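## Task

Place both blue-taped parcels on the top of the wooden shelf reachable only by arm1, and both white-taped parcels on the top of the open cabinet reachable only by arm3. Each parcel must stand with its side arrows pointing upward and its entire base supported by that top. Any parcel left unheld on the floor or on a lower board means failure, and anything that stays put only because a robot is holding it is not counted. Finish by opening the grippers and moving the arms away.

## Robot and tools

Robots: three identical i2rt Big YAM arms named arm1, arm2 and arm3. Each has six revolute joints, a two-finger gripper and a wrist camera that, with joints 1 and 6 at zero and the hand level and pointing ahead, sits above the hand looking toward the fingertips. The hand reaches roughly 1.0 m from the joint 1 axis. Joints move at different speeds, so the path between two postures may sweep wide. Two fixed room cameras exist: room_a and room_b. Wrist cameras are arm1_cam_wrist, arm2_cam_wrist, arm3_cam_wrist.

Frames: one shared scene frame, origin on the floor, +z up. The hand point lies midway between the fingertips; its z axis runs along the fingers and the fingers close along its y axis. Robot foot poses are not printed. Camera calibrations (K, distortion, T_world_to_cam) are given in OpenCV convention and may be slightly off; wrist camera poses are derived from reported joint angles.

execute_actions: arguments are "actions", a list holding exactly one action or nothing, and optional "cameras" (list of camera names, or "all"; omitted or null means all, empty list means none; an unknown name rejects the call). An action is an object keyed by robot name; each robot entry has a "joints" object with absolute target values (not offsets) by joint name, in radians for joints and metres for the gripper:
- joint1_rad: -2.879 to 2.879 (rotates arm about its foot; positive is counter-clockwise seen from above; 0 extends toward where the foot faces).
- joint2_rad: 0 to 3.141 (shoulder; 0 has the upper arm pointing back, roughly level; increasing lifts it up then forward).
- joint3_rad: 0 to 3.019 (elbow; 0 is fully folded; increasing opens it).
- joint4_rad: -1.692 to 1.57 (hand pitch; positive tilts fingers up).
- joint5_rad: -1.57 to 1.57 (hand yaw; positive toward the arm's right).
- joint6_rad: -2.094 to 2.094 (hand roll; positive clockwise viewed from behind the hand).
- gripper_m: 0 to 0.093, the fingertip gap; each finger grips with about 50 to 62 N at most.
Done tolerances are ±0.045, ±0.14, ±0.09, ±0.055, ±0.03, ±0.035 rad and ±0.003 m respectively. All motions in one action start together; one action runs at most 15 s. Any unknown key or out-of-range number refuses the whole call and nothing moves. Joints or robots you omit may keep driving toward earlier targets. An empty actions list just returns state and images.

Results: each robot's state, joint_positions, joint_status and images in the order named by the "pictures" line. joint_status values: done; "off_target" (resting away from target, maybe still pushing); "contact_stop" or "time_out" (the joint then holds where it stopped, though after time_out it may keep a target within 0.375, 0.375, 0.113, 0.225, 0.075, 0.3 rad of its position and keep pushing, listed under on_its_own); "not_followed" when a safety check blocked the arm's targets (a "joint command not followed" line with a cause appears; the gripper part still executes, and the blocked targets may be retried on later actions). on_its_own lists uncommanded behaviour; "held at" is the held target, not the position. A loaded joint left holding may sag. Tiny target changes may produce no motion. If a result reports a stop, the remaining motion calls in that reply are skipped.

wait: "seconds" 0 to 10; commands nothing, returns state and images.
zoom_image: "camera" plus "region" [x0, y0, x1, y1] in pixels of that camera's latest full image, top-left origin, at most 504 by 504.
read_manual: optional "section", only "licences"; moves nothing.
finished_scene: "scene" is the current scene's integer number; ends it irreversibly once the last command has been held, and reports success plus the next task.

Cautions: the arms do not stop on contact and can shove hard; a strong press between two robots ends the run, and hard hits are penalised. The self/inter-arm collision check can be late and ignores fingers, gripper housings and wrist cameras. Sustained pushing or holding loads heats motors: a MOTOR HOT line appears from 85 °C, and at 100 °C an OVER-TEMPERATURE FAULT makes that arm and gripper go limp and fall until cooled; affected keys show "limit_stop_at_motor_heat", so resend targets. To relieve a pushing joint, command its reported position. Avoid dropping, slamming or letting parcels slip; objects may occasionally get nudged by outside disturbances. The robot holds the last command while you think. Faster robot motion is preferred. At the end, parcels must rest unheld, upright, fully on the correct top, with grippers opened and arms withdrawn.

Each tool is called by a JSON object that holds its "op" and its "data".

## Session

{"op": "execute_actions", "data": {"actions": []}}

Scene clock: 0.00 s.
arm1.joint_positions: joint1_rad=-0.183 joint2_rad=+0.343 joint3_rad=+1.513 joint4_rad=-1.350 joint5_rad=-0.134 joint6_rad=+0.796 gripper_m=+0.094
arm1.joint_status: not commanded
arm1.hand: x=-0.9050 y=-0.7774 z=+1.4781 quat_wxyz=(-0.632, -0.657, -0.393, +0.125) (m; scene frame)
arm2.joint_positions: joint1_rad=-0.572 joint2_rad=+0.541 joint3_rad=+1.647 joint4_rad=-1.266 joint5_rad=-0.147 joint6_rad=+0.417 gripper_m=+0.095
arm2.joint_status: not commanded
arm2.hand: x=+0.1461 y=-0.0549 z=+1.6345 quat_wxyz=(-0.259, +0.496, -0.578, -0.594) (m; scene frame)
arm3.joint_positions: joint1_rad=+0.013 joint2_rad=+0.521 joint3_rad=+1.452 joint4_rad=-1.578 joint5_rad=+0.108 joint6_rad=+0.131 gripper_m=+0.094
arm3.joint_status: not commanded
arm3.hand: x=+0.8661 y=+0.8217 z=+1.4571 quat_wxyz=(-0.435, -0.290, -0.844, +0.124) (m; scene frame)
pictures: arm1_cam_wrist, arm2_cam_wrist, arm3_cam_wrist, room_a, room_b
Images, in order (width x height): arm1_cam_wrist 616x616, arm2_cam_wrist 616x616, arm3_cam_wrist 616x616, room_a 672x504, room_b 672x504.

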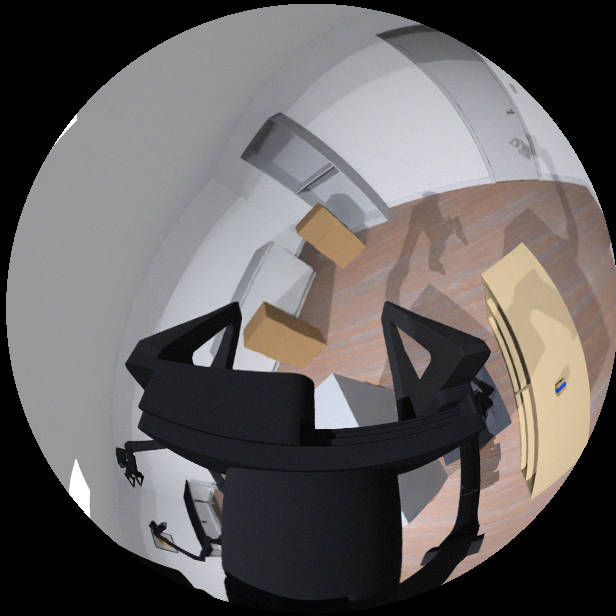

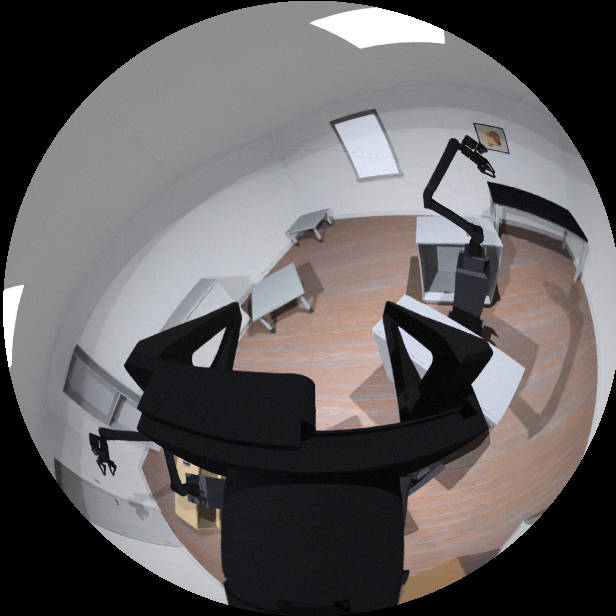

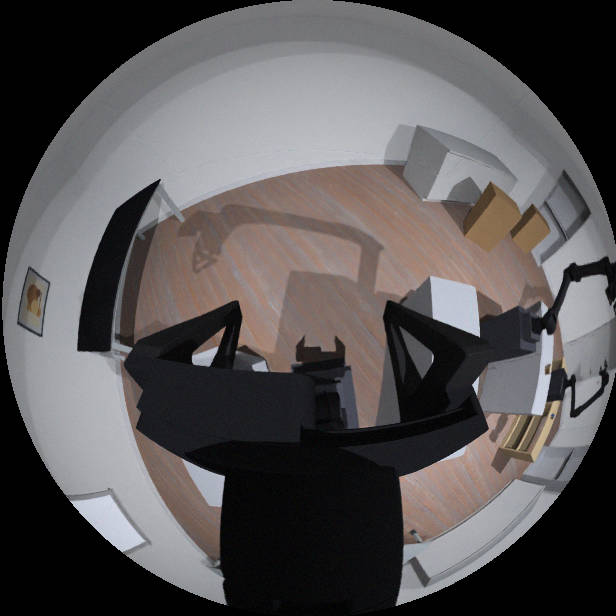

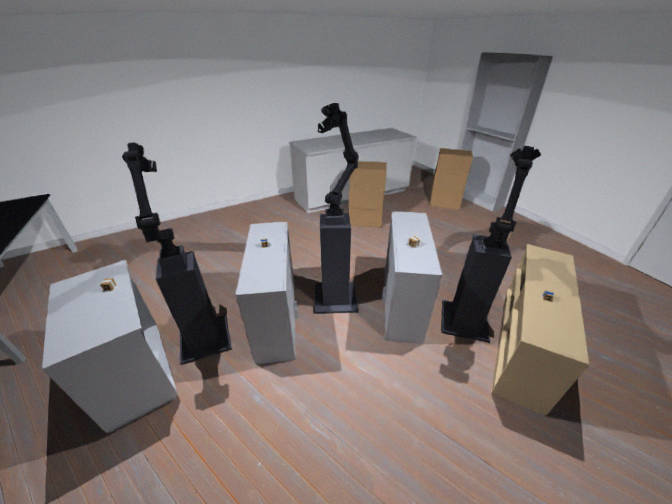

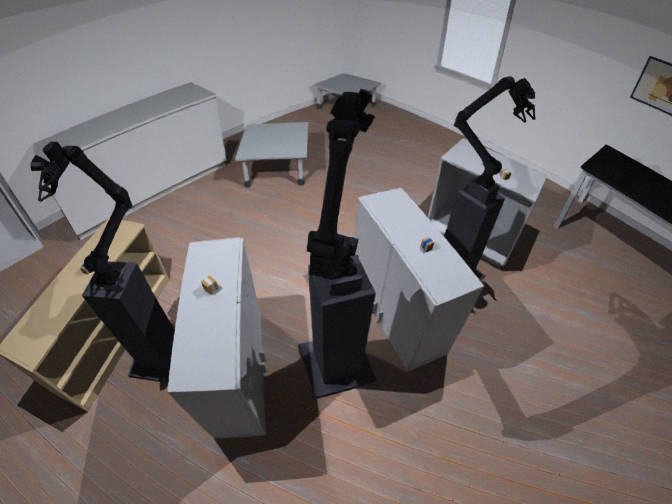

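{"op": "zoom_image", "data": {"camera": "room_a", "region": [80, 220, 290, 310]}}

{"op": "zoom_image", "data": {"camera": "room_a", "region": [390, 220, 580, 320]}}

{"op": "zoom_image", "data": {"camera": "room_b", "region": [400, 160, 530, 270]}}

{"op": "zoom_image", "data": {"camera": "room_b", "region": [70, 245, 240, 310]}}

Region (80, 220, 290, 310) of room_a's 672x504 image, scaled by 2.400, with more detail than that image has; it fills the top 216 rows of this view, and the rest is white.

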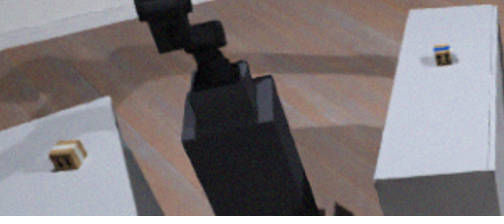

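Region (390, 220, 580, 320) of room_a's 672x504 image, scaled by 2.653, with more detail than that image has; it fills the top 265 rows of this view, and the rest is white.

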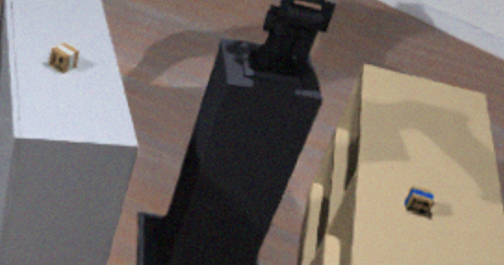

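Region (400, 160, 530, 270) of room_b's 672x504 image, scaled by 3.877, with more detail than that image has; it fills the top 426 rows of this view, and the rest is white.

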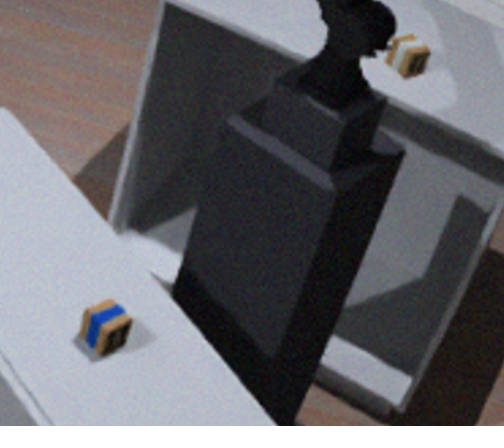

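Region (70, 245, 240, 310) of room_b's 672x504 image, scaled by 2.965, with more detail than that image has; it fills the top 193 rows of this view, and the rest is white.

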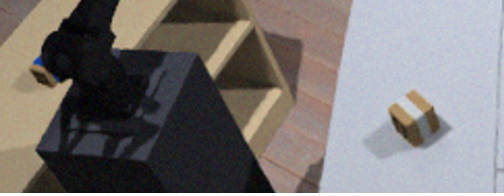

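{"op": "zoom_image", "data": {"camera": "room_a", "region": [93, 270, 123, 300]}}

{"op": "zoom_image", "data": {"camera": "room_a", "region": [250, 228, 280, 258]}}

{"op": "zoom_image", "data": {"camera": "room_a", "region": [400, 227, 430, 257]}}

{"op": "zoom_image", "data": {"camera": "room_a", "region": [533, 281, 563, 311]}}

Region (93, 270, 123, 300) of room_a's 672x504 image, scaled by 16.800, with more detail than that image has.

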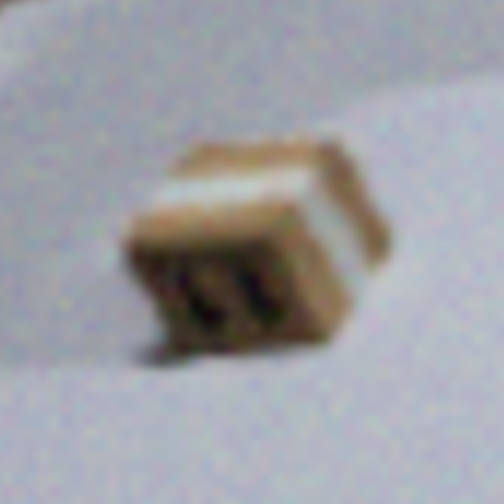

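Region (250, 228, 280, 258) of room_a's 672x504 image, scaled by 16.800, with more detail than that image has.

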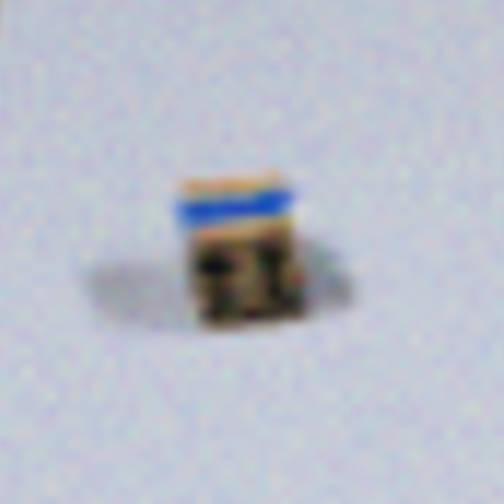

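Region (400, 227, 430, 257) of room_a's 672x504 image, scaled by 16.800, with more detail than that image has.

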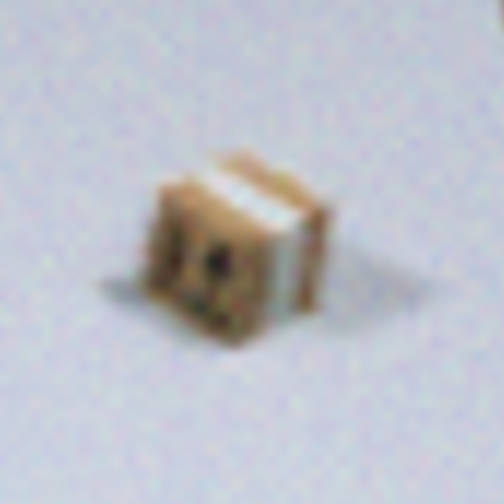

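Region (533, 281, 563, 311) of room_a's 672x504 image, scaled by 16.800, with more detail than that image has.

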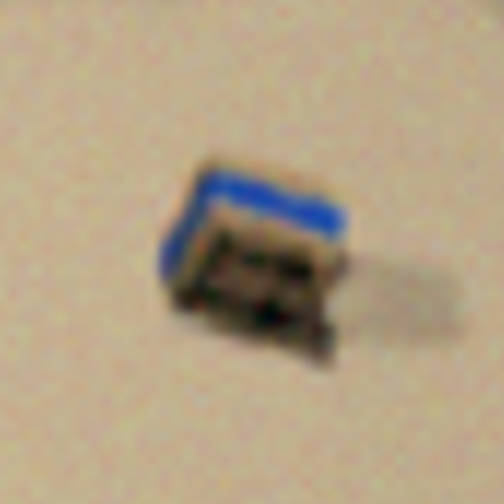

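{"op": "execute_actions", "data": {"actions": [{"arm1":{"joints":{"joint1_rad":-2.035,"joint2_rad":2.104,"joint3_rad":1.244,"joint4_rad":-0.71,"joint5_rad":0,"joint6_rad":0}},"arm2":{"joints":{"joint1_rad":-1.317,"joint2_rad":2.075,"joint3_rad":1.328,"joint4_rad":-0.824,"joint5_rad":0,"joint6_rad":0}},"arm3":{"joints":{"joint1_rad":1.543,"joint2_rad":1.727,"joint3_rad":0.88,"joint4_rad":-0.724,"joint5_rad":0,"joint6_rad":0}}}]}}

Scene clock: 10.33 s.
arm1.joint_positions: joint1_rad=-2.039 joint2_rad=+2.100 joint3_rad=+1.237 joint4_rad=-0.713 joint5_rad=+0.002 joint6_rad=+0.010 gripper_m=+0.094
arm1.joint_status: all done
arm1.hand: x=-1.4469 y=-0.6645 z=+0.7258 quat_wxyz=(+0.000, -0.999, +0.046, -0.011) (m; scene frame)
arm2.joint_positions: joint1_rad=-1.327 joint2_rad=+2.078 joint3_rad=+1.323 joint4_rad=-0.831 joint5_rad=-0.001 joint6_rad=+0.008 gripper_m=+0.095
arm2.joint_status: all done
arm2.hand: x=+0.4934 y=+0.2430 z=+0.8637 quat_wxyz=(+0.013, +0.460, -0.888, +0.005) (m; scene frame)
arm3.joint_positions: joint1_rad=+1.544 joint2_rad=+1.723 joint3_rad=+0.888 joint4_rad=-0.732 joint5_rad=+0.001 joint6_rad=+0.006 gripper_m=+0.094
arm3.joint_status: all done
arm3.hand: x=+0.9462 y=+1.2568 z=+0.8853 quat_wxyz=(-0.005, +0.500, -0.866, +0.003) (m; scene frame)
pictures: arm1_cam_wrist, arm2_cam_wrist, arm3_cam_wrist, room_a, room_b
camera_calibration (this result's frames):
arm1_cam_wrist: T_world_to_cam=[[0.0828806, 0.996556, -0.0028054, 0.780562], [0.797945, -0.0646758, 0.599251, 0.687216], [0.597005, -0.0519048, -0.800556, 1.53448], [0, 0, 0, 1]] pos_world=[-1.52915, -0.65378, 0.818814]
arm2_cam_wrist: T_world_to_cam=[[0.813714, -0.581215, 0.00765297, -0.265858], [-0.46509, -0.643126, 0.608342, -0.132249], [-0.348656, -0.498576, -0.793638, 1.10314], [0, 0, 0, 1]] pos_world=[0.539442, 0.310427, 0.957982]
arm3_cam_wrist: T_world_to_cam=[[0.868189, -0.496217, 0.00412997, -0.197367], [-0.404035, -0.702027, 0.586442, 0.747989], [-0.288103, -0.510811, -0.809981, 1.75339], [0, 0, 0, 1]] pos_world=[0.978723, 1.32282, 0.982378]
Images, in order (width x height): arm1_cam_wrist 616x616, arm2_cam_wrist 616x616, arm3_cam_wrist 616x616, room_a 672x504, room_b 672x504.

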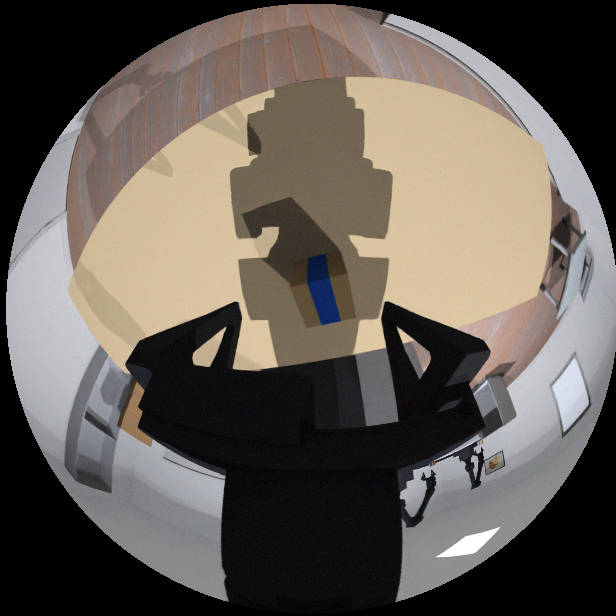

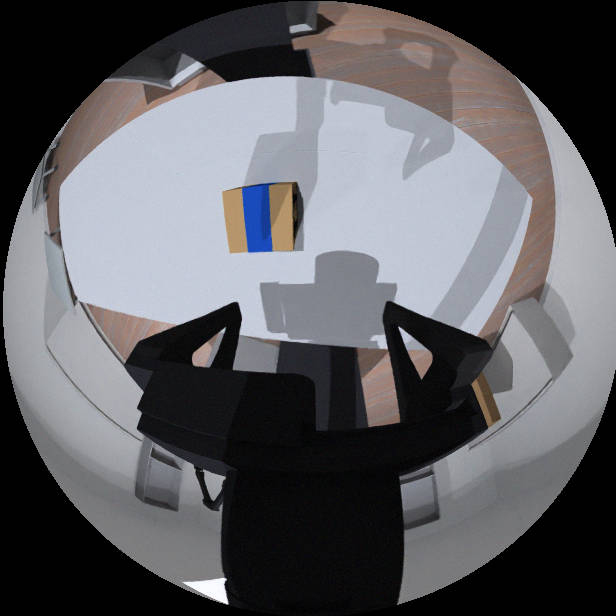

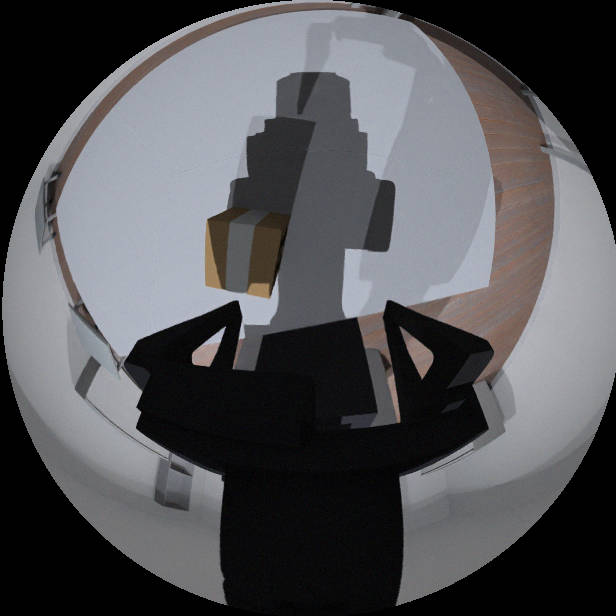

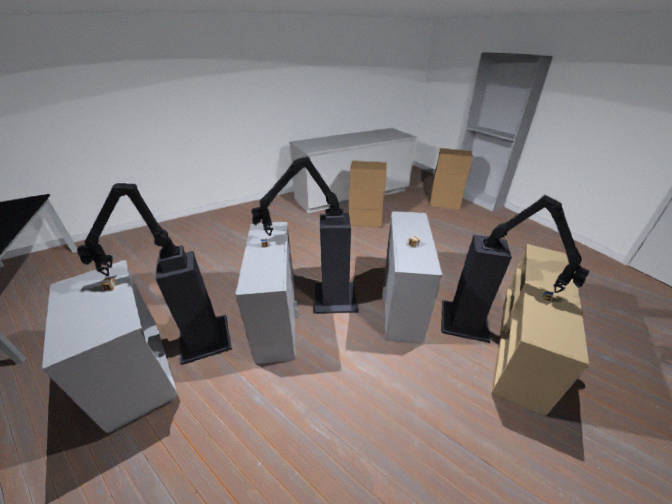

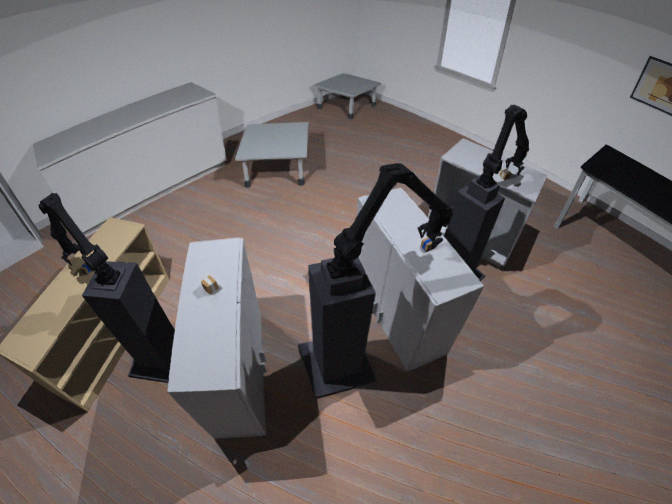

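{"op": "execute_actions", "data": {"actions": [{"arm1":{"joints":{"joint1_rad":-2.085,"joint2_rad":2.452,"joint3_rad":1.574,"joint4_rad":-1.3}},"arm2":{"joints":{"joint1_rad":-1.25,"joint2_rad":2.223,"joint3_rad":1.472,"joint4_rad":-0.82}},"arm3":{"joints":{"joint1_rad":1.675,"joint2_rad":2.146,"joint3_rad":1.402,"joint4_rad":-1.436}}}]}}

{"op": "zoom_image", "data": {"camera": "room_a", "region": [60, 190, 300, 320]}}

{"op": "zoom_image", "data": {"camera": "room_a", "region": [500, 240, 620, 330]}}

Scene clock: 15.00 s.
arm1.joint_positions: joint1_rad=-2.090 joint2_rad=+2.456 joint3_rad=+1.548 joint4_rad=-1.284 joint5_rad=+0.001 joint6_rad=+0.010 gripper_m=+0.094
arm1.joint_status: all done
arm1.hand: x=-1.3747 y=-0.6476 z=+0.6569 quat_wxyz=(-0.018, -0.947, +0.067, -0.313) (m; scene frame)
arm2.joint_positions: joint1_rad=-1.243 joint2_rad=+2.216 joint3_rad=+1.446 joint4_rad=-0.824 joint5_rad=-0.001 joint6_rad=+0.007 gripper_m=+0.095
arm2.joint_status: all done
arm2.hand: x=+0.4717 y=+0.2956 z=+0.8235 quat_wxyz=(+0.015, +0.497, -0.868, +0.006) (m; scene frame)
arm3.joint_positions: joint1_rad=+1.683 joint2_rad=+2.139 joint3_rad=+1.369 joint4_rad=-1.425 joint5_rad=+0.001 joint6_rad=+0.006 gripper_m=+0.094
arm3.joint_status: all done
arm3.hand: x=+0.8995 y=+1.2901 z=+0.8671 quat_wxyz=(+0.250, +0.531, -0.790, +0.177) (m; scene frame)
pictures: arm1_cam_wrist, arm2_cam_wrist, arm3_cam_wrist, room_a, room_b
camera_calibration (this result's frames):
arm1_cam_wrist: T_world_to_cam=[[0.134459, 0.990919, -0.000713389, 0.823347], [0.304787, -0.0406718, 0.951552, -0.221843], [0.942882, -0.128162, -0.307488, 1.53934], [0, 0, 0, 1]] pos_world=[-1.49451, -0.627608, 0.685013]
arm2_cam_wrist: T_world_to_cam=[[0.859802, -0.510583, 0.00680971, -0.259211], [-0.406885, -0.676999, 0.613283, -0.105584], [-0.308522, -0.530073, -0.789834, 1.07712], [0, 0, 0, 1]] pos_world=[0.512224, 0.367122, 0.917263]
arm3_cam_wrist: T_world_to_cam=[[0.927617, -0.373467, 0.00695805, -0.354452], [-0.121969, -0.285235, 0.950665, -0.344061], [-0.353058, -0.882702, -0.31014, 1.84702], [0, 0, 0, 1]] pos_world=[0.938937, 1.39986, 0.90239]
Images, in order (width x height): arm1_cam_wrist 616x616, arm2_cam_wrist 616x616, arm3_cam_wrist 616x616, room_a 672x504, room_b 672x504.

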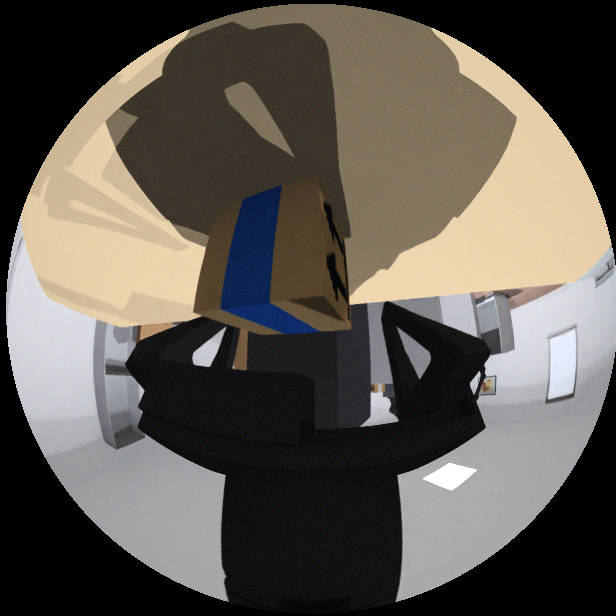

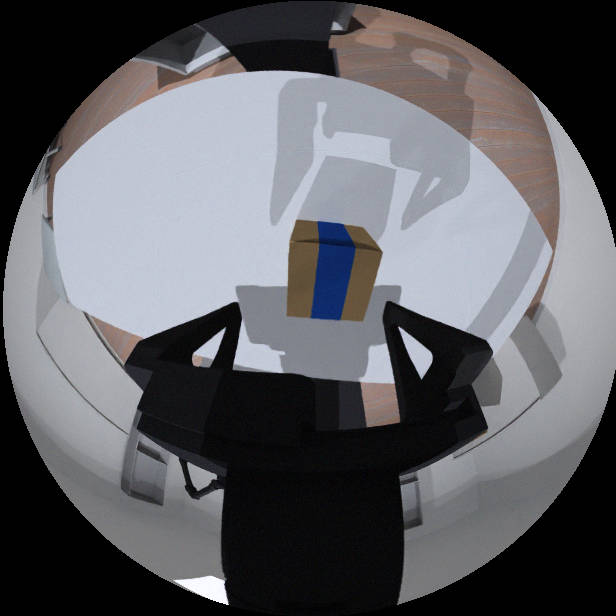

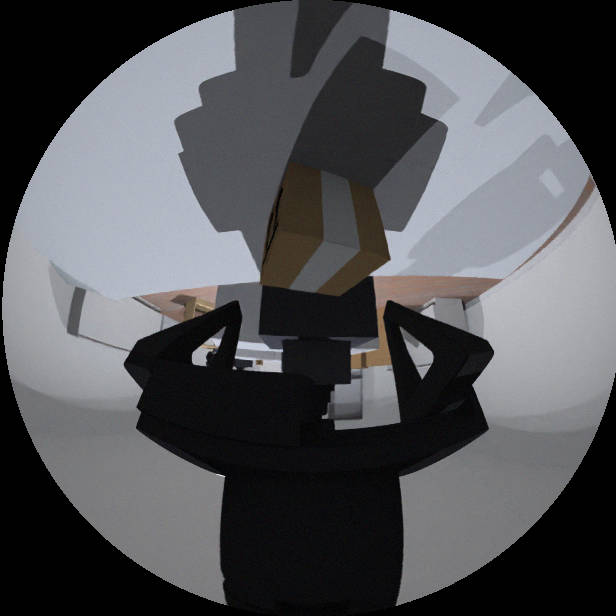

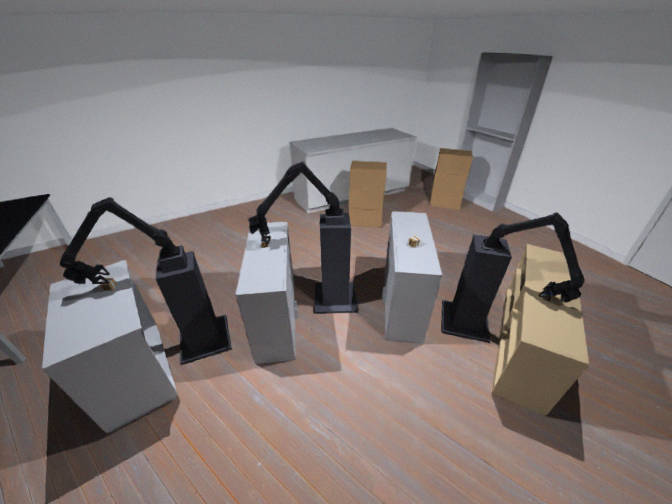

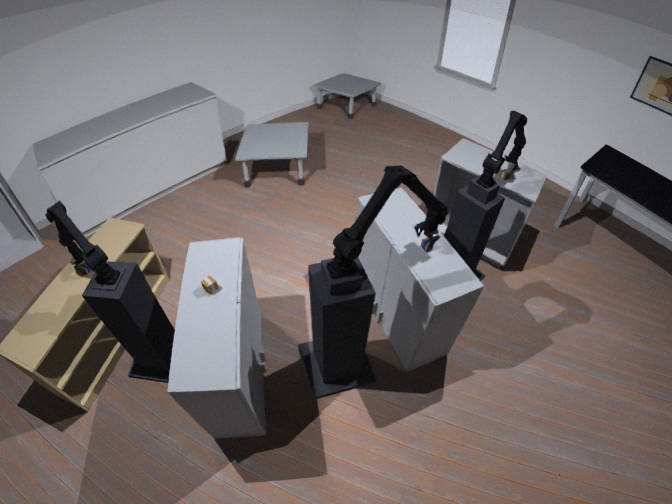

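Region (60, 190, 300, 320) of room_a's 672x504 image, scaled by 2.100, with more detail than that image has; it fills the top 273 rows of this view, and the rest is white.

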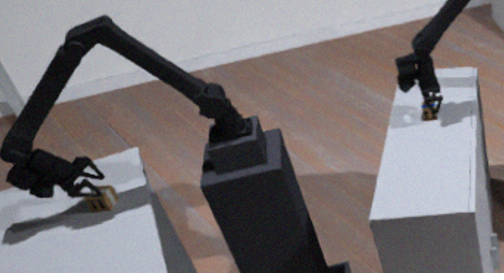

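Region (500, 240, 620, 330) of room_a's 672x504 image, scaled by 4.200, with more detail than that image has; it fills the top 378 rows of this view, and the rest is white.

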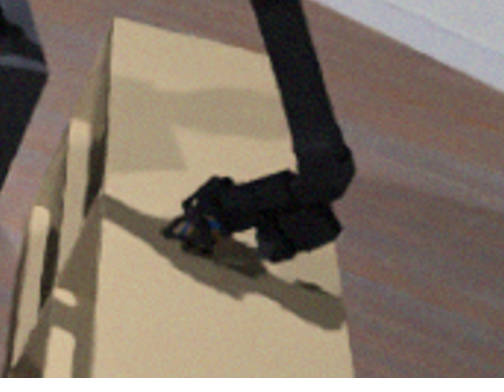

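{"op": "zoom_image", "data": {"camera": "arm1_cam_wrist", "region": [180, 160, 400, 380]}}

{"op": "zoom_image", "data": {"camera": "arm3_cam_wrist", "region": [230, 150, 400, 320]}}

Region (180, 160, 400, 380) of arm1_cam_wrist's 616x616 image, scaled by 2.291, with more detail than that image has.

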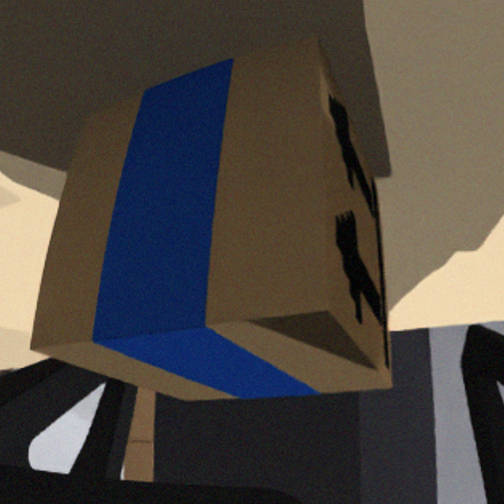

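Region (230, 150, 400, 320) of arm3_cam_wrist's 616x616 image, scaled by 2.965, with more detail than that image has.

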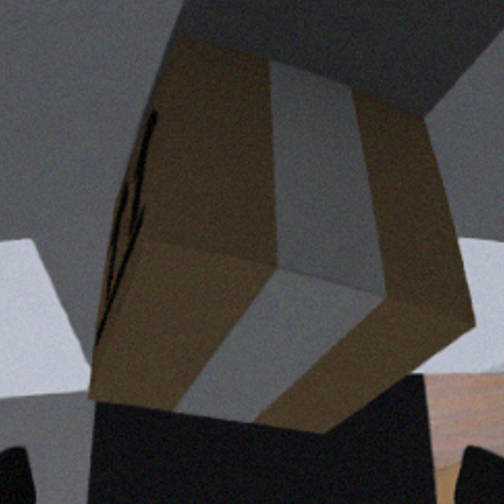

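{"op": "execute_actions", "data": {"actions": [{"arm1":{"joints":{"joint2_rad":2.33,"joint3_rad":1.51,"joint4_rad":-1.35}},"arm2":{"joints":{"joint1_rad":-1.265,"joint2_rad":2.327,"joint3_rad":1.485,"joint4_rad":-0.71}},"arm3":{"joints":{"joint1_rad":1.66,"joint2_rad":2.235,"joint3_rad":1.41,"joint4_rad":-1.335}}}], "cameras": ["arm1_cam_wrist","arm2_cam_wrist","arm3_cam_wrist"]}}

Scene clock: 18.57 s.
arm1.joint_positions: joint1_rad=-2.090 joint2_rad=+2.326 joint3_rad=+1.502 joint4_rad=-1.337 joint5_rad=+0.001 joint6_rad=+0.010 gripper_m=+0.094
arm1.joint_status: all done
arm1.hand: x=-1.3794 y=-0.6470 z=+0.7151 quat_wxyz=(-0.017, -0.952, +0.067, -0.298) (m; scene frame)
arm2.joint_positions: joint1_rad=-1.257 joint2_rad=+2.310 joint3_rad=+1.469 joint4_rad=-0.717 joint5_rad=+0.000 joint6_rad=+0.007 gripper_m=+0.095
arm2.joint_status: all done
arm2.hand: x=+0.4848 y=+0.3019 z=+0.7766 quat_wxyz=(+0.000, +0.491, -0.871, -0.002) (m; scene frame)
arm3.joint_positions: joint1_rad=+1.670 joint2_rad=+2.232 joint3_rad=+1.383 joint4_rad=-1.343 joint5_rad=+0.001 joint6_rad=+0.006 gripper_m=+0.094
arm3.joint_status: all done
arm3.hand: x=+0.9064 y=+1.2914 z=+0.8203 quat_wxyz=(+0.250, +0.526, -0.794, +0.175) (m; scene frame)
pictures: arm1_cam_wrist, arm2_cam_wrist, arm3_cam_wrist
camera_calibration (this result's frames):
arm1_cam_wrist: T_world_to_cam=[[0.134407, 0.990926, -0.000815693, 0.823463], [0.334143, -0.0445474, 0.941469, -0.230599], [0.93289, -0.126813, -0.337098, 1.56999], [0, 0, 0, 1]] pos_world=[-1.49825, -0.627168, 0.747013]
arm2_cam_wrist: T_world_to_cam=[[0.852321, -0.522973, 0.00691488, -0.259622], [-0.427632, -0.689204, 0.584917, -0.0314773], [-0.30113, -0.501495, -0.811063, 1.05173], [0, 0, 0, 1]] pos_world=[0.524528, 0.369968, 0.873227]
arm3_cam_wrist: T_world_to_cam=[[0.922551, -0.385814, 0.00693557, -0.339558], [-0.126625, -0.285707, 0.949915, -0.292931], [-0.364509, -0.877222, -0.312433, 1.84128], [0, 0, 0, 1]] pos_world=[0.947331, 1.40052, 0.855892]
Images, in order (width x height): arm1_cam_wrist 616x616, arm2_cam_wrist 616x616, arm3_cam_wrist 616x616.

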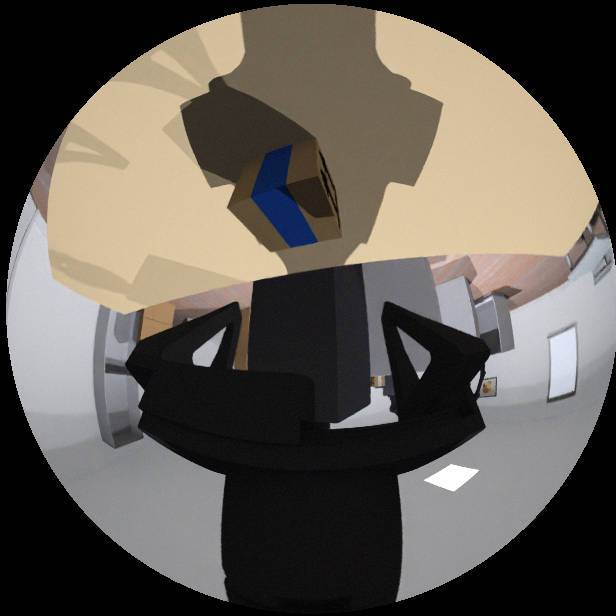

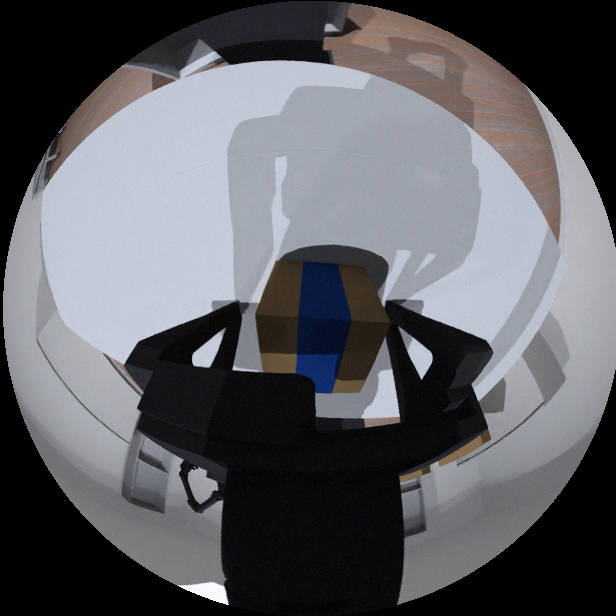

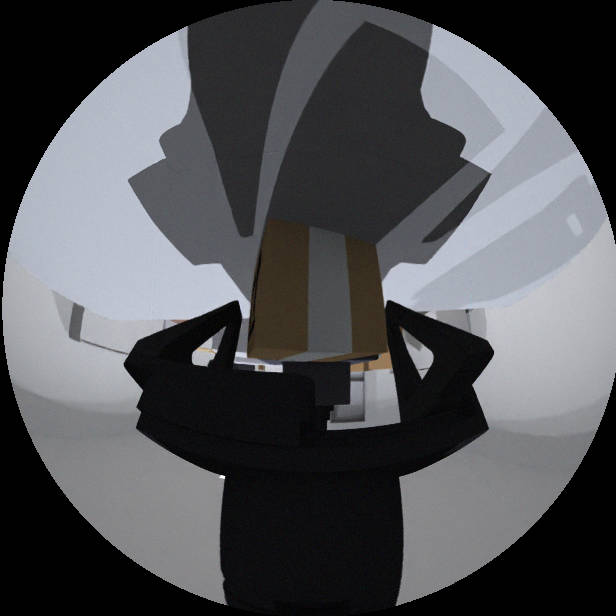

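{"op": "execute_actions", "data": {"actions": [{"arm1":{"joints":{"joint1_rad":-2.05,"joint2_rad":2.4,"joint3_rad":1.635,"joint4_rad":-1.39,"joint6_rad":-0.2}},"arm2":{"joints":{"gripper_m":0.04}},"arm3":{"joints":{"gripper_m":0.04}}}], "cameras": ["arm1_cam_wrist","arm3_cam_wrist"]}}

Scene clock: 20.97 s.
arm1.joint_positions: joint1_rad=-2.047 joint2_rad=+2.384 joint3_rad=+1.608 joint4_rad=-1.376 joint5_rad=+0.001 joint6_rad=-0.189 gripper_m=+0.094
arm1.joint_status: all done
arm1.hand: x=-1.4088 y=-0.6640 z=+0.7080 quat_wxyz=(-0.040, -0.954, -0.048, -0.292) (m; scene frame)
arm2.joint_positions: joint1_rad=-1.257 joint2_rad=+2.310 joint3_rad=+1.469 joint4_rad=-0.717 joint5_rad=+0.000 joint6_rad=+0.007 gripper_m=+0.050
arm2.joint_status: gripper_m off_target (ended at +0.050, target +0.040)
arm2.hand: x=+0.4848 y=+0.3019 z=+0.7766 quat_wxyz=(+0.000, +0.491, -0.871, -0.002) (m; scene frame)
arm3.joint_positions: joint1_rad=+1.670 joint2_rad=+2.232 joint3_rad=+1.383 joint4_rad=-1.342 joint5_rad=+0.000 joint6_rad=+0.006 gripper_m=+0.057
arm3.joint_status: gripper_m off_target (ended at +0.057, target +0.040)
arm3.hand: x=+0.9064 y=+1.2917 z=+0.8202 quat_wxyz=(+0.250, +0.526, -0.794, +0.174) (m; scene frame)
pictures: arm1_cam_wrist, arm3_cam_wrist
camera_calibration (this result's frames):
arm1_cam_wrist: T_world_to_cam=[[-0.0729596, 0.990906, -0.113062, 0.631578], [0.344682, 0.131432, 0.929473, -0.0745611], [0.93588, 0.0288434, -0.351136, 1.71043], [0, 0, 0, 1]] pos_world=[-1.52898, -0.665369, 0.741305]
arm3_cam_wrist: T_world_to_cam=[[0.922506, -0.385935, 0.00608686, -0.338533], [-0.126334, -0.287002, 0.949563, -0.291006], [-0.364723, -0.876746, -0.313518, 1.84192], [0, 0, 0, 1]] pos_world=[0.947324, 1.40072, 0.855864]
Images, in order (width x height): arm1_cam_wrist 616x616, arm3_cam_wrist 616x616.

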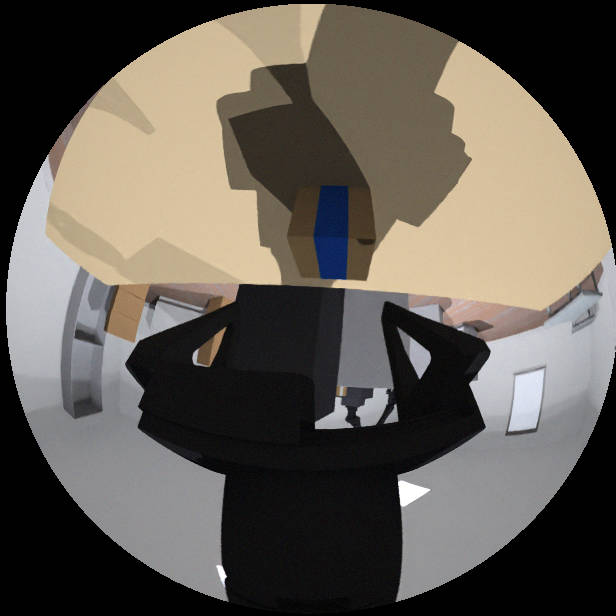

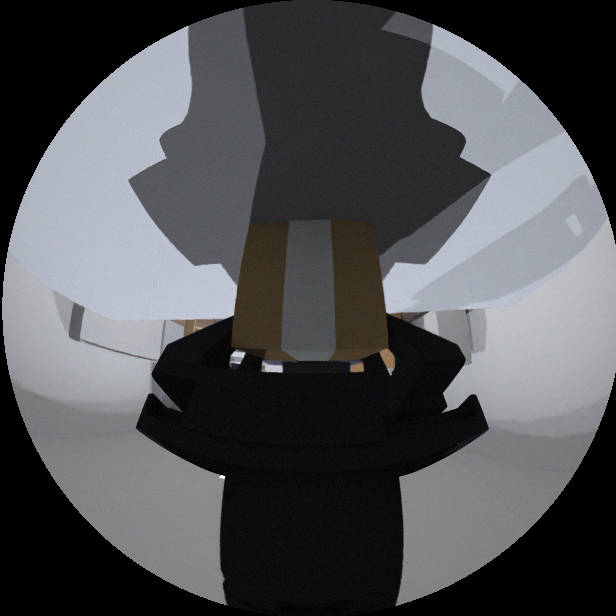

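{"op": "execute_actions", "data": {"actions": [{"arm1":{"joints":{"joint1_rad":-2.07,"joint2_rad":2.505,"joint3_rad":1.65,"joint4_rad":-1.29,"joint6_rad":-0.1}},"arm2":{"joints":{"joint2_rad":2.1}},"arm3":{"joints":{"joint2_rad":1.9}}}], "cameras": ["arm1_cam_wrist"]}}

Scene clock: 23.20 s.
arm1.joint_positions: joint1_rad=-2.069 joint2_rad=+2.505 joint3_rad=+1.635 joint4_rad=-1.301 joint5_rad=+0.001 joint6_rad=-0.110 gripper_m=+0.094
arm1.joint_status: all done
arm1.hand: x=-1.3997 y=-0.6543 z=+0.6460 quat_wxyz=(-0.033, -0.953, +0.000, -0.302) (m; scene frame)
arm2.joint_positions: joint1_rad=-1.257 joint2_rad=+2.087 joint3_rad=+1.469 joint4_rad=-0.717 joint5_rad=+0.000 joint6_rad=+0.007 gripper_m=+0.050
arm2.joint_status: all done
arm2.hand: x=+0.5124 y=+0.3473 z=+0.9083 quat_wxyz=(-0.097, +0.487, -0.866, -0.058) (m; scene frame)
arm3.joint_positions: joint1_rad=+1.670 joint2_rad=+1.890 joint3_rad=+1.390 joint4_rad=-1.339 joint5_rad=+0.000 joint6_rad=+0.006 gripper_m=+0.057
arm3.joint_status: all done
arm3.hand: x=+0.9270 y=+1.3452 z=+0.9677 quat_wxyz=(+0.108, +0.548, -0.825, +0.078) (m; scene frame)
pictures: arm1_cam_wrist
camera_calibration (this result's frames):
arm1_cam_wrist: T_world_to_cam=[[0.0156926, 0.997384, -0.0705658, 0.716475], [0.331194, 0.0614055, 0.941562, -0.0939052], [0.943432, -0.0381466, -0.329364, 1.63248], [0, 0, 0, 1]] pos_world=[-1.52027, -0.64656, 0.676655]
Images, in order (width x height): arm1_cam_wrist 616x616.

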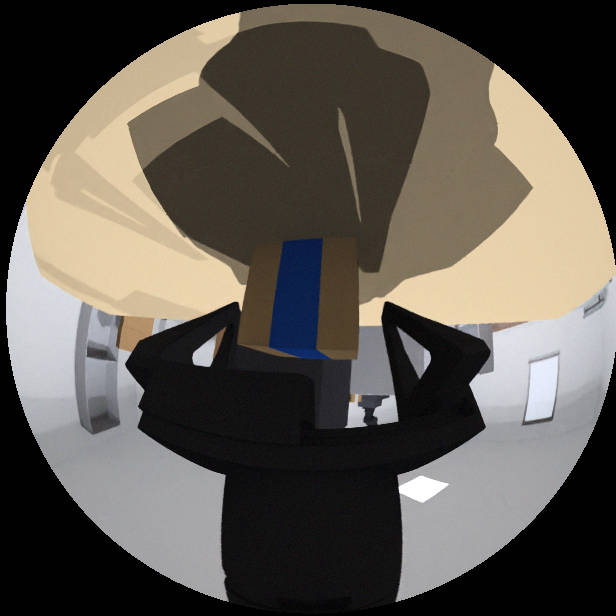

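{"op": "execute_actions", "data": {"actions": [{"arm1":{"joints":{"joint1_rad":-2.05,"joint6_rad":0,"gripper_m":0.04}},"arm2":{"joints":{"joint1_rad":1.5,"joint2_rad":2.2,"joint3_rad":1.62,"joint4_rad":-0.95}},"arm3":{"joints":{"joint1_rad":1.8,"joint3_rad":1.1,"joint4_rad":0.62}}}], "cameras": []}}

{"op": "execute_actions", "data": {"actions": [{"arm1":{"joints":{"joint2_rad":2.1}},"arm2":{"joints":{"joint2_rad":2.3,"joint4_rad":-0.88}},"arm3":{"joints":{"joint2_rad":1.953,"joint3_rad":0.72}}}]}}

Scene clock: 27.60 s.
arm1.joint_positions: joint1_rad=-2.055 joint2_rad=+2.505 joint3_rad=+1.635 joint4_rad=-1.301 joint5_rad=-0.001 joint6_rad=-0.020 gripper_m=+0.049
arm1.joint_status: gripper_m off_target (ended at +0.049, target +0.040); the others done
arm1.hand: x=-1.4004 y=-0.6613 z=+0.6460 quat_wxyz=(-0.018, -0.952, +0.036, -0.303) (m; scene frame)
arm2.joint_positions: joint1_rad=+1.508 joint2_rad=+2.194 joint3_rad=+1.611 joint4_rad=-0.941 joint5_rad=-0.001 joint6_rad=+0.005 gripper_m=+0.050
arm2.joint_status: all done
arm2.hand: x=-0.3124 y=-0.5827 z=+0.8984 quat_wxyz=(+0.010, +0.947, +0.320, -0.027) (m; scene frame)
arm3.joint_positions: joint1_rad=+1.811 joint2_rad=+1.900 joint3_rad=+1.091 joint4_rad=+0.600 joint5_rad=+0.000 joint6_rad=+0.005 gripper_m=+0.057
arm3.joint_status: all done
arm3.hand: x=+0.9213 y=+1.5970 z=+1.0580 quat_wxyz=(-0.498, +0.477, -0.613, -0.385) (m; scene frame)
pictures: none
No camera images: the call's "cameras" was empty. Leave "cameras" out to get every camera's image.

Scene clock: 29.00 s.
arm1.joint_positions: joint1_rad=-2.055 joint2_rad=+2.088 joint3_rad=+1.645 joint4_rad=-1.297 joint5_rad=-0.001 joint6_rad=-0.011 gripper_m=+0.049
arm1.joint_status: all done
arm1.hand: x=-1.5013 y=-0.6516 z=+0.8581 quat_wxyz=(-0.005, -0.995, +0.043, -0.093) (m; scene frame)
arm2.joint_positions: joint1_rad=+1.508 joint2_rad=+2.305 joint3_rad=+1.611 joint4_rad=-0.889 joint5_rad=-0.001 joint6_rad=+0.005 gripper_m=+0.050
arm2.joint_status: all done
arm2.hand: x=-0.3036 y=-0.5759 z=+0.8316 quat_wxyz=(+0.001, +0.947, +0.320, +0.001) (m; scene frame)
arm3.joint_positions: joint1_rad=+1.811 joint2_rad=+1.959 joint3_rad=+0.711 joint4_rad=+0.611 joint5_rad=+0.000 joint6_rad=+0.005 gripper_m=+0.057
arm3.joint_status: all done
arm3.hand: x=+0.8821 y=+1.4357 z=+0.8652 quat_wxyz=(-0.357, +0.548, -0.705, -0.274) (m; scene frame)
pictures: arm1_cam_wrist, arm2_cam_wrist, arm3_cam_wrist, room_a, room_b
camera_calibration (this result's frames):
arm1_cam_wrist: T_world_to_cam=[[0.0787684, 0.996858, -0.00828779, 0.771233], [0.690575, -0.0485674, 0.721628, 0.396504], [0.718959, -0.0625649, -0.692231, 1.75679], [0, 0, 0, 1]] pos_world=[-1.59763, -0.63964, 0.936371]
arm2_cam_wrist: T_world_to_cam=[[-0.602388, 0.798155, 0.00879718, 0.270539], [0.648762, 0.483157, 0.587935, -0.00630198], [0.465012, 0.359872, -0.808861, 1.14551], [0, 0, 0, 1]] pos_world=[-0.365617, -0.625123, 0.927881]
arm3_cam_wrist: T_world_to_cam=[[0.969793, -0.243893, 0.00416628, -0.504756], [-0.231801, -0.92676, -0.295609, 1.79339], [0.0759582, 0.285714, -0.9553, 0.47108], [0, 0, 0, 1]] pos_world=[0.869436, 1.40434, 0.982268]
Images, in order (width x height): arm1_cam_wrist 616x616, arm2_cam_wrist 616x616, arm3_cam_wrist 616x616, room_a 672x504, room_b 672x504.

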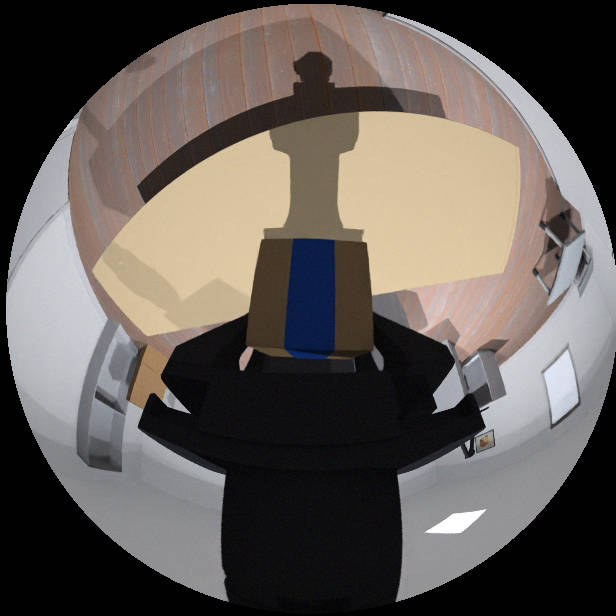

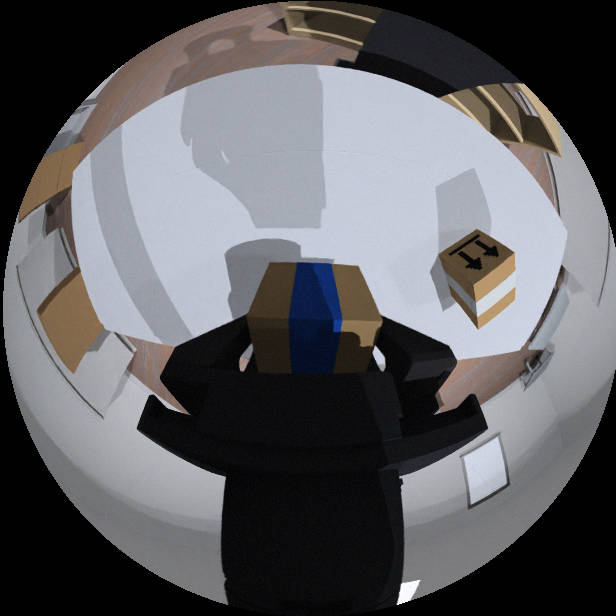

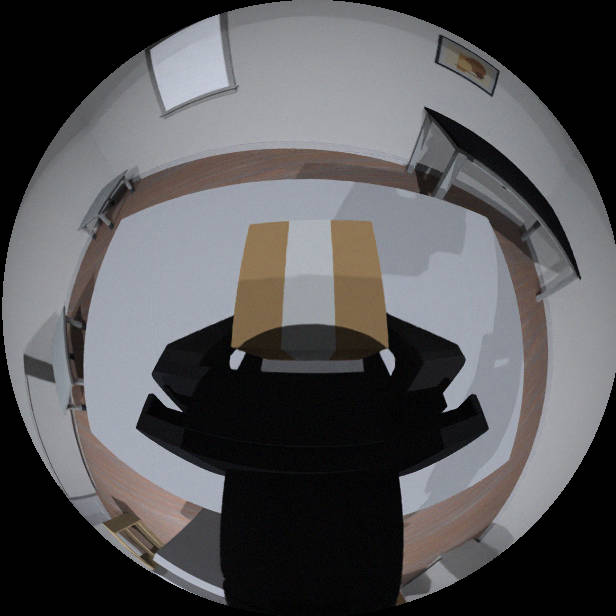

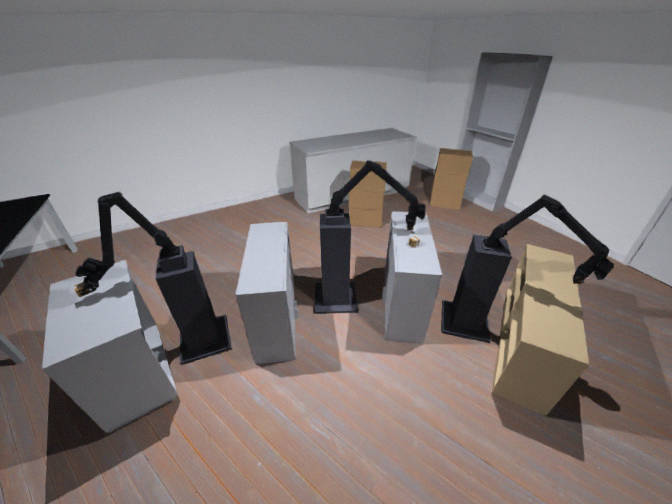

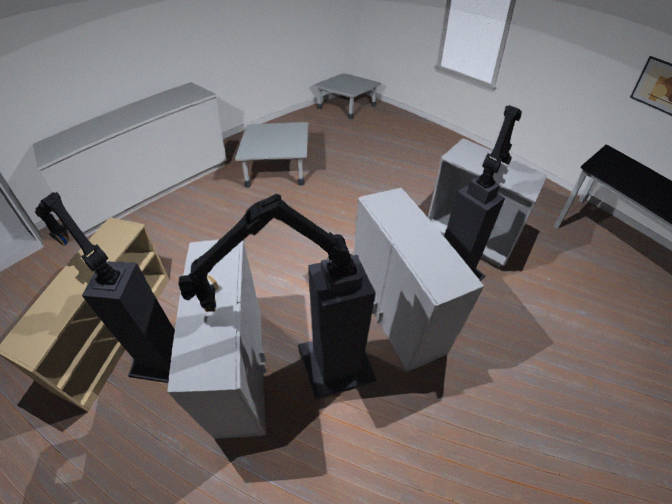

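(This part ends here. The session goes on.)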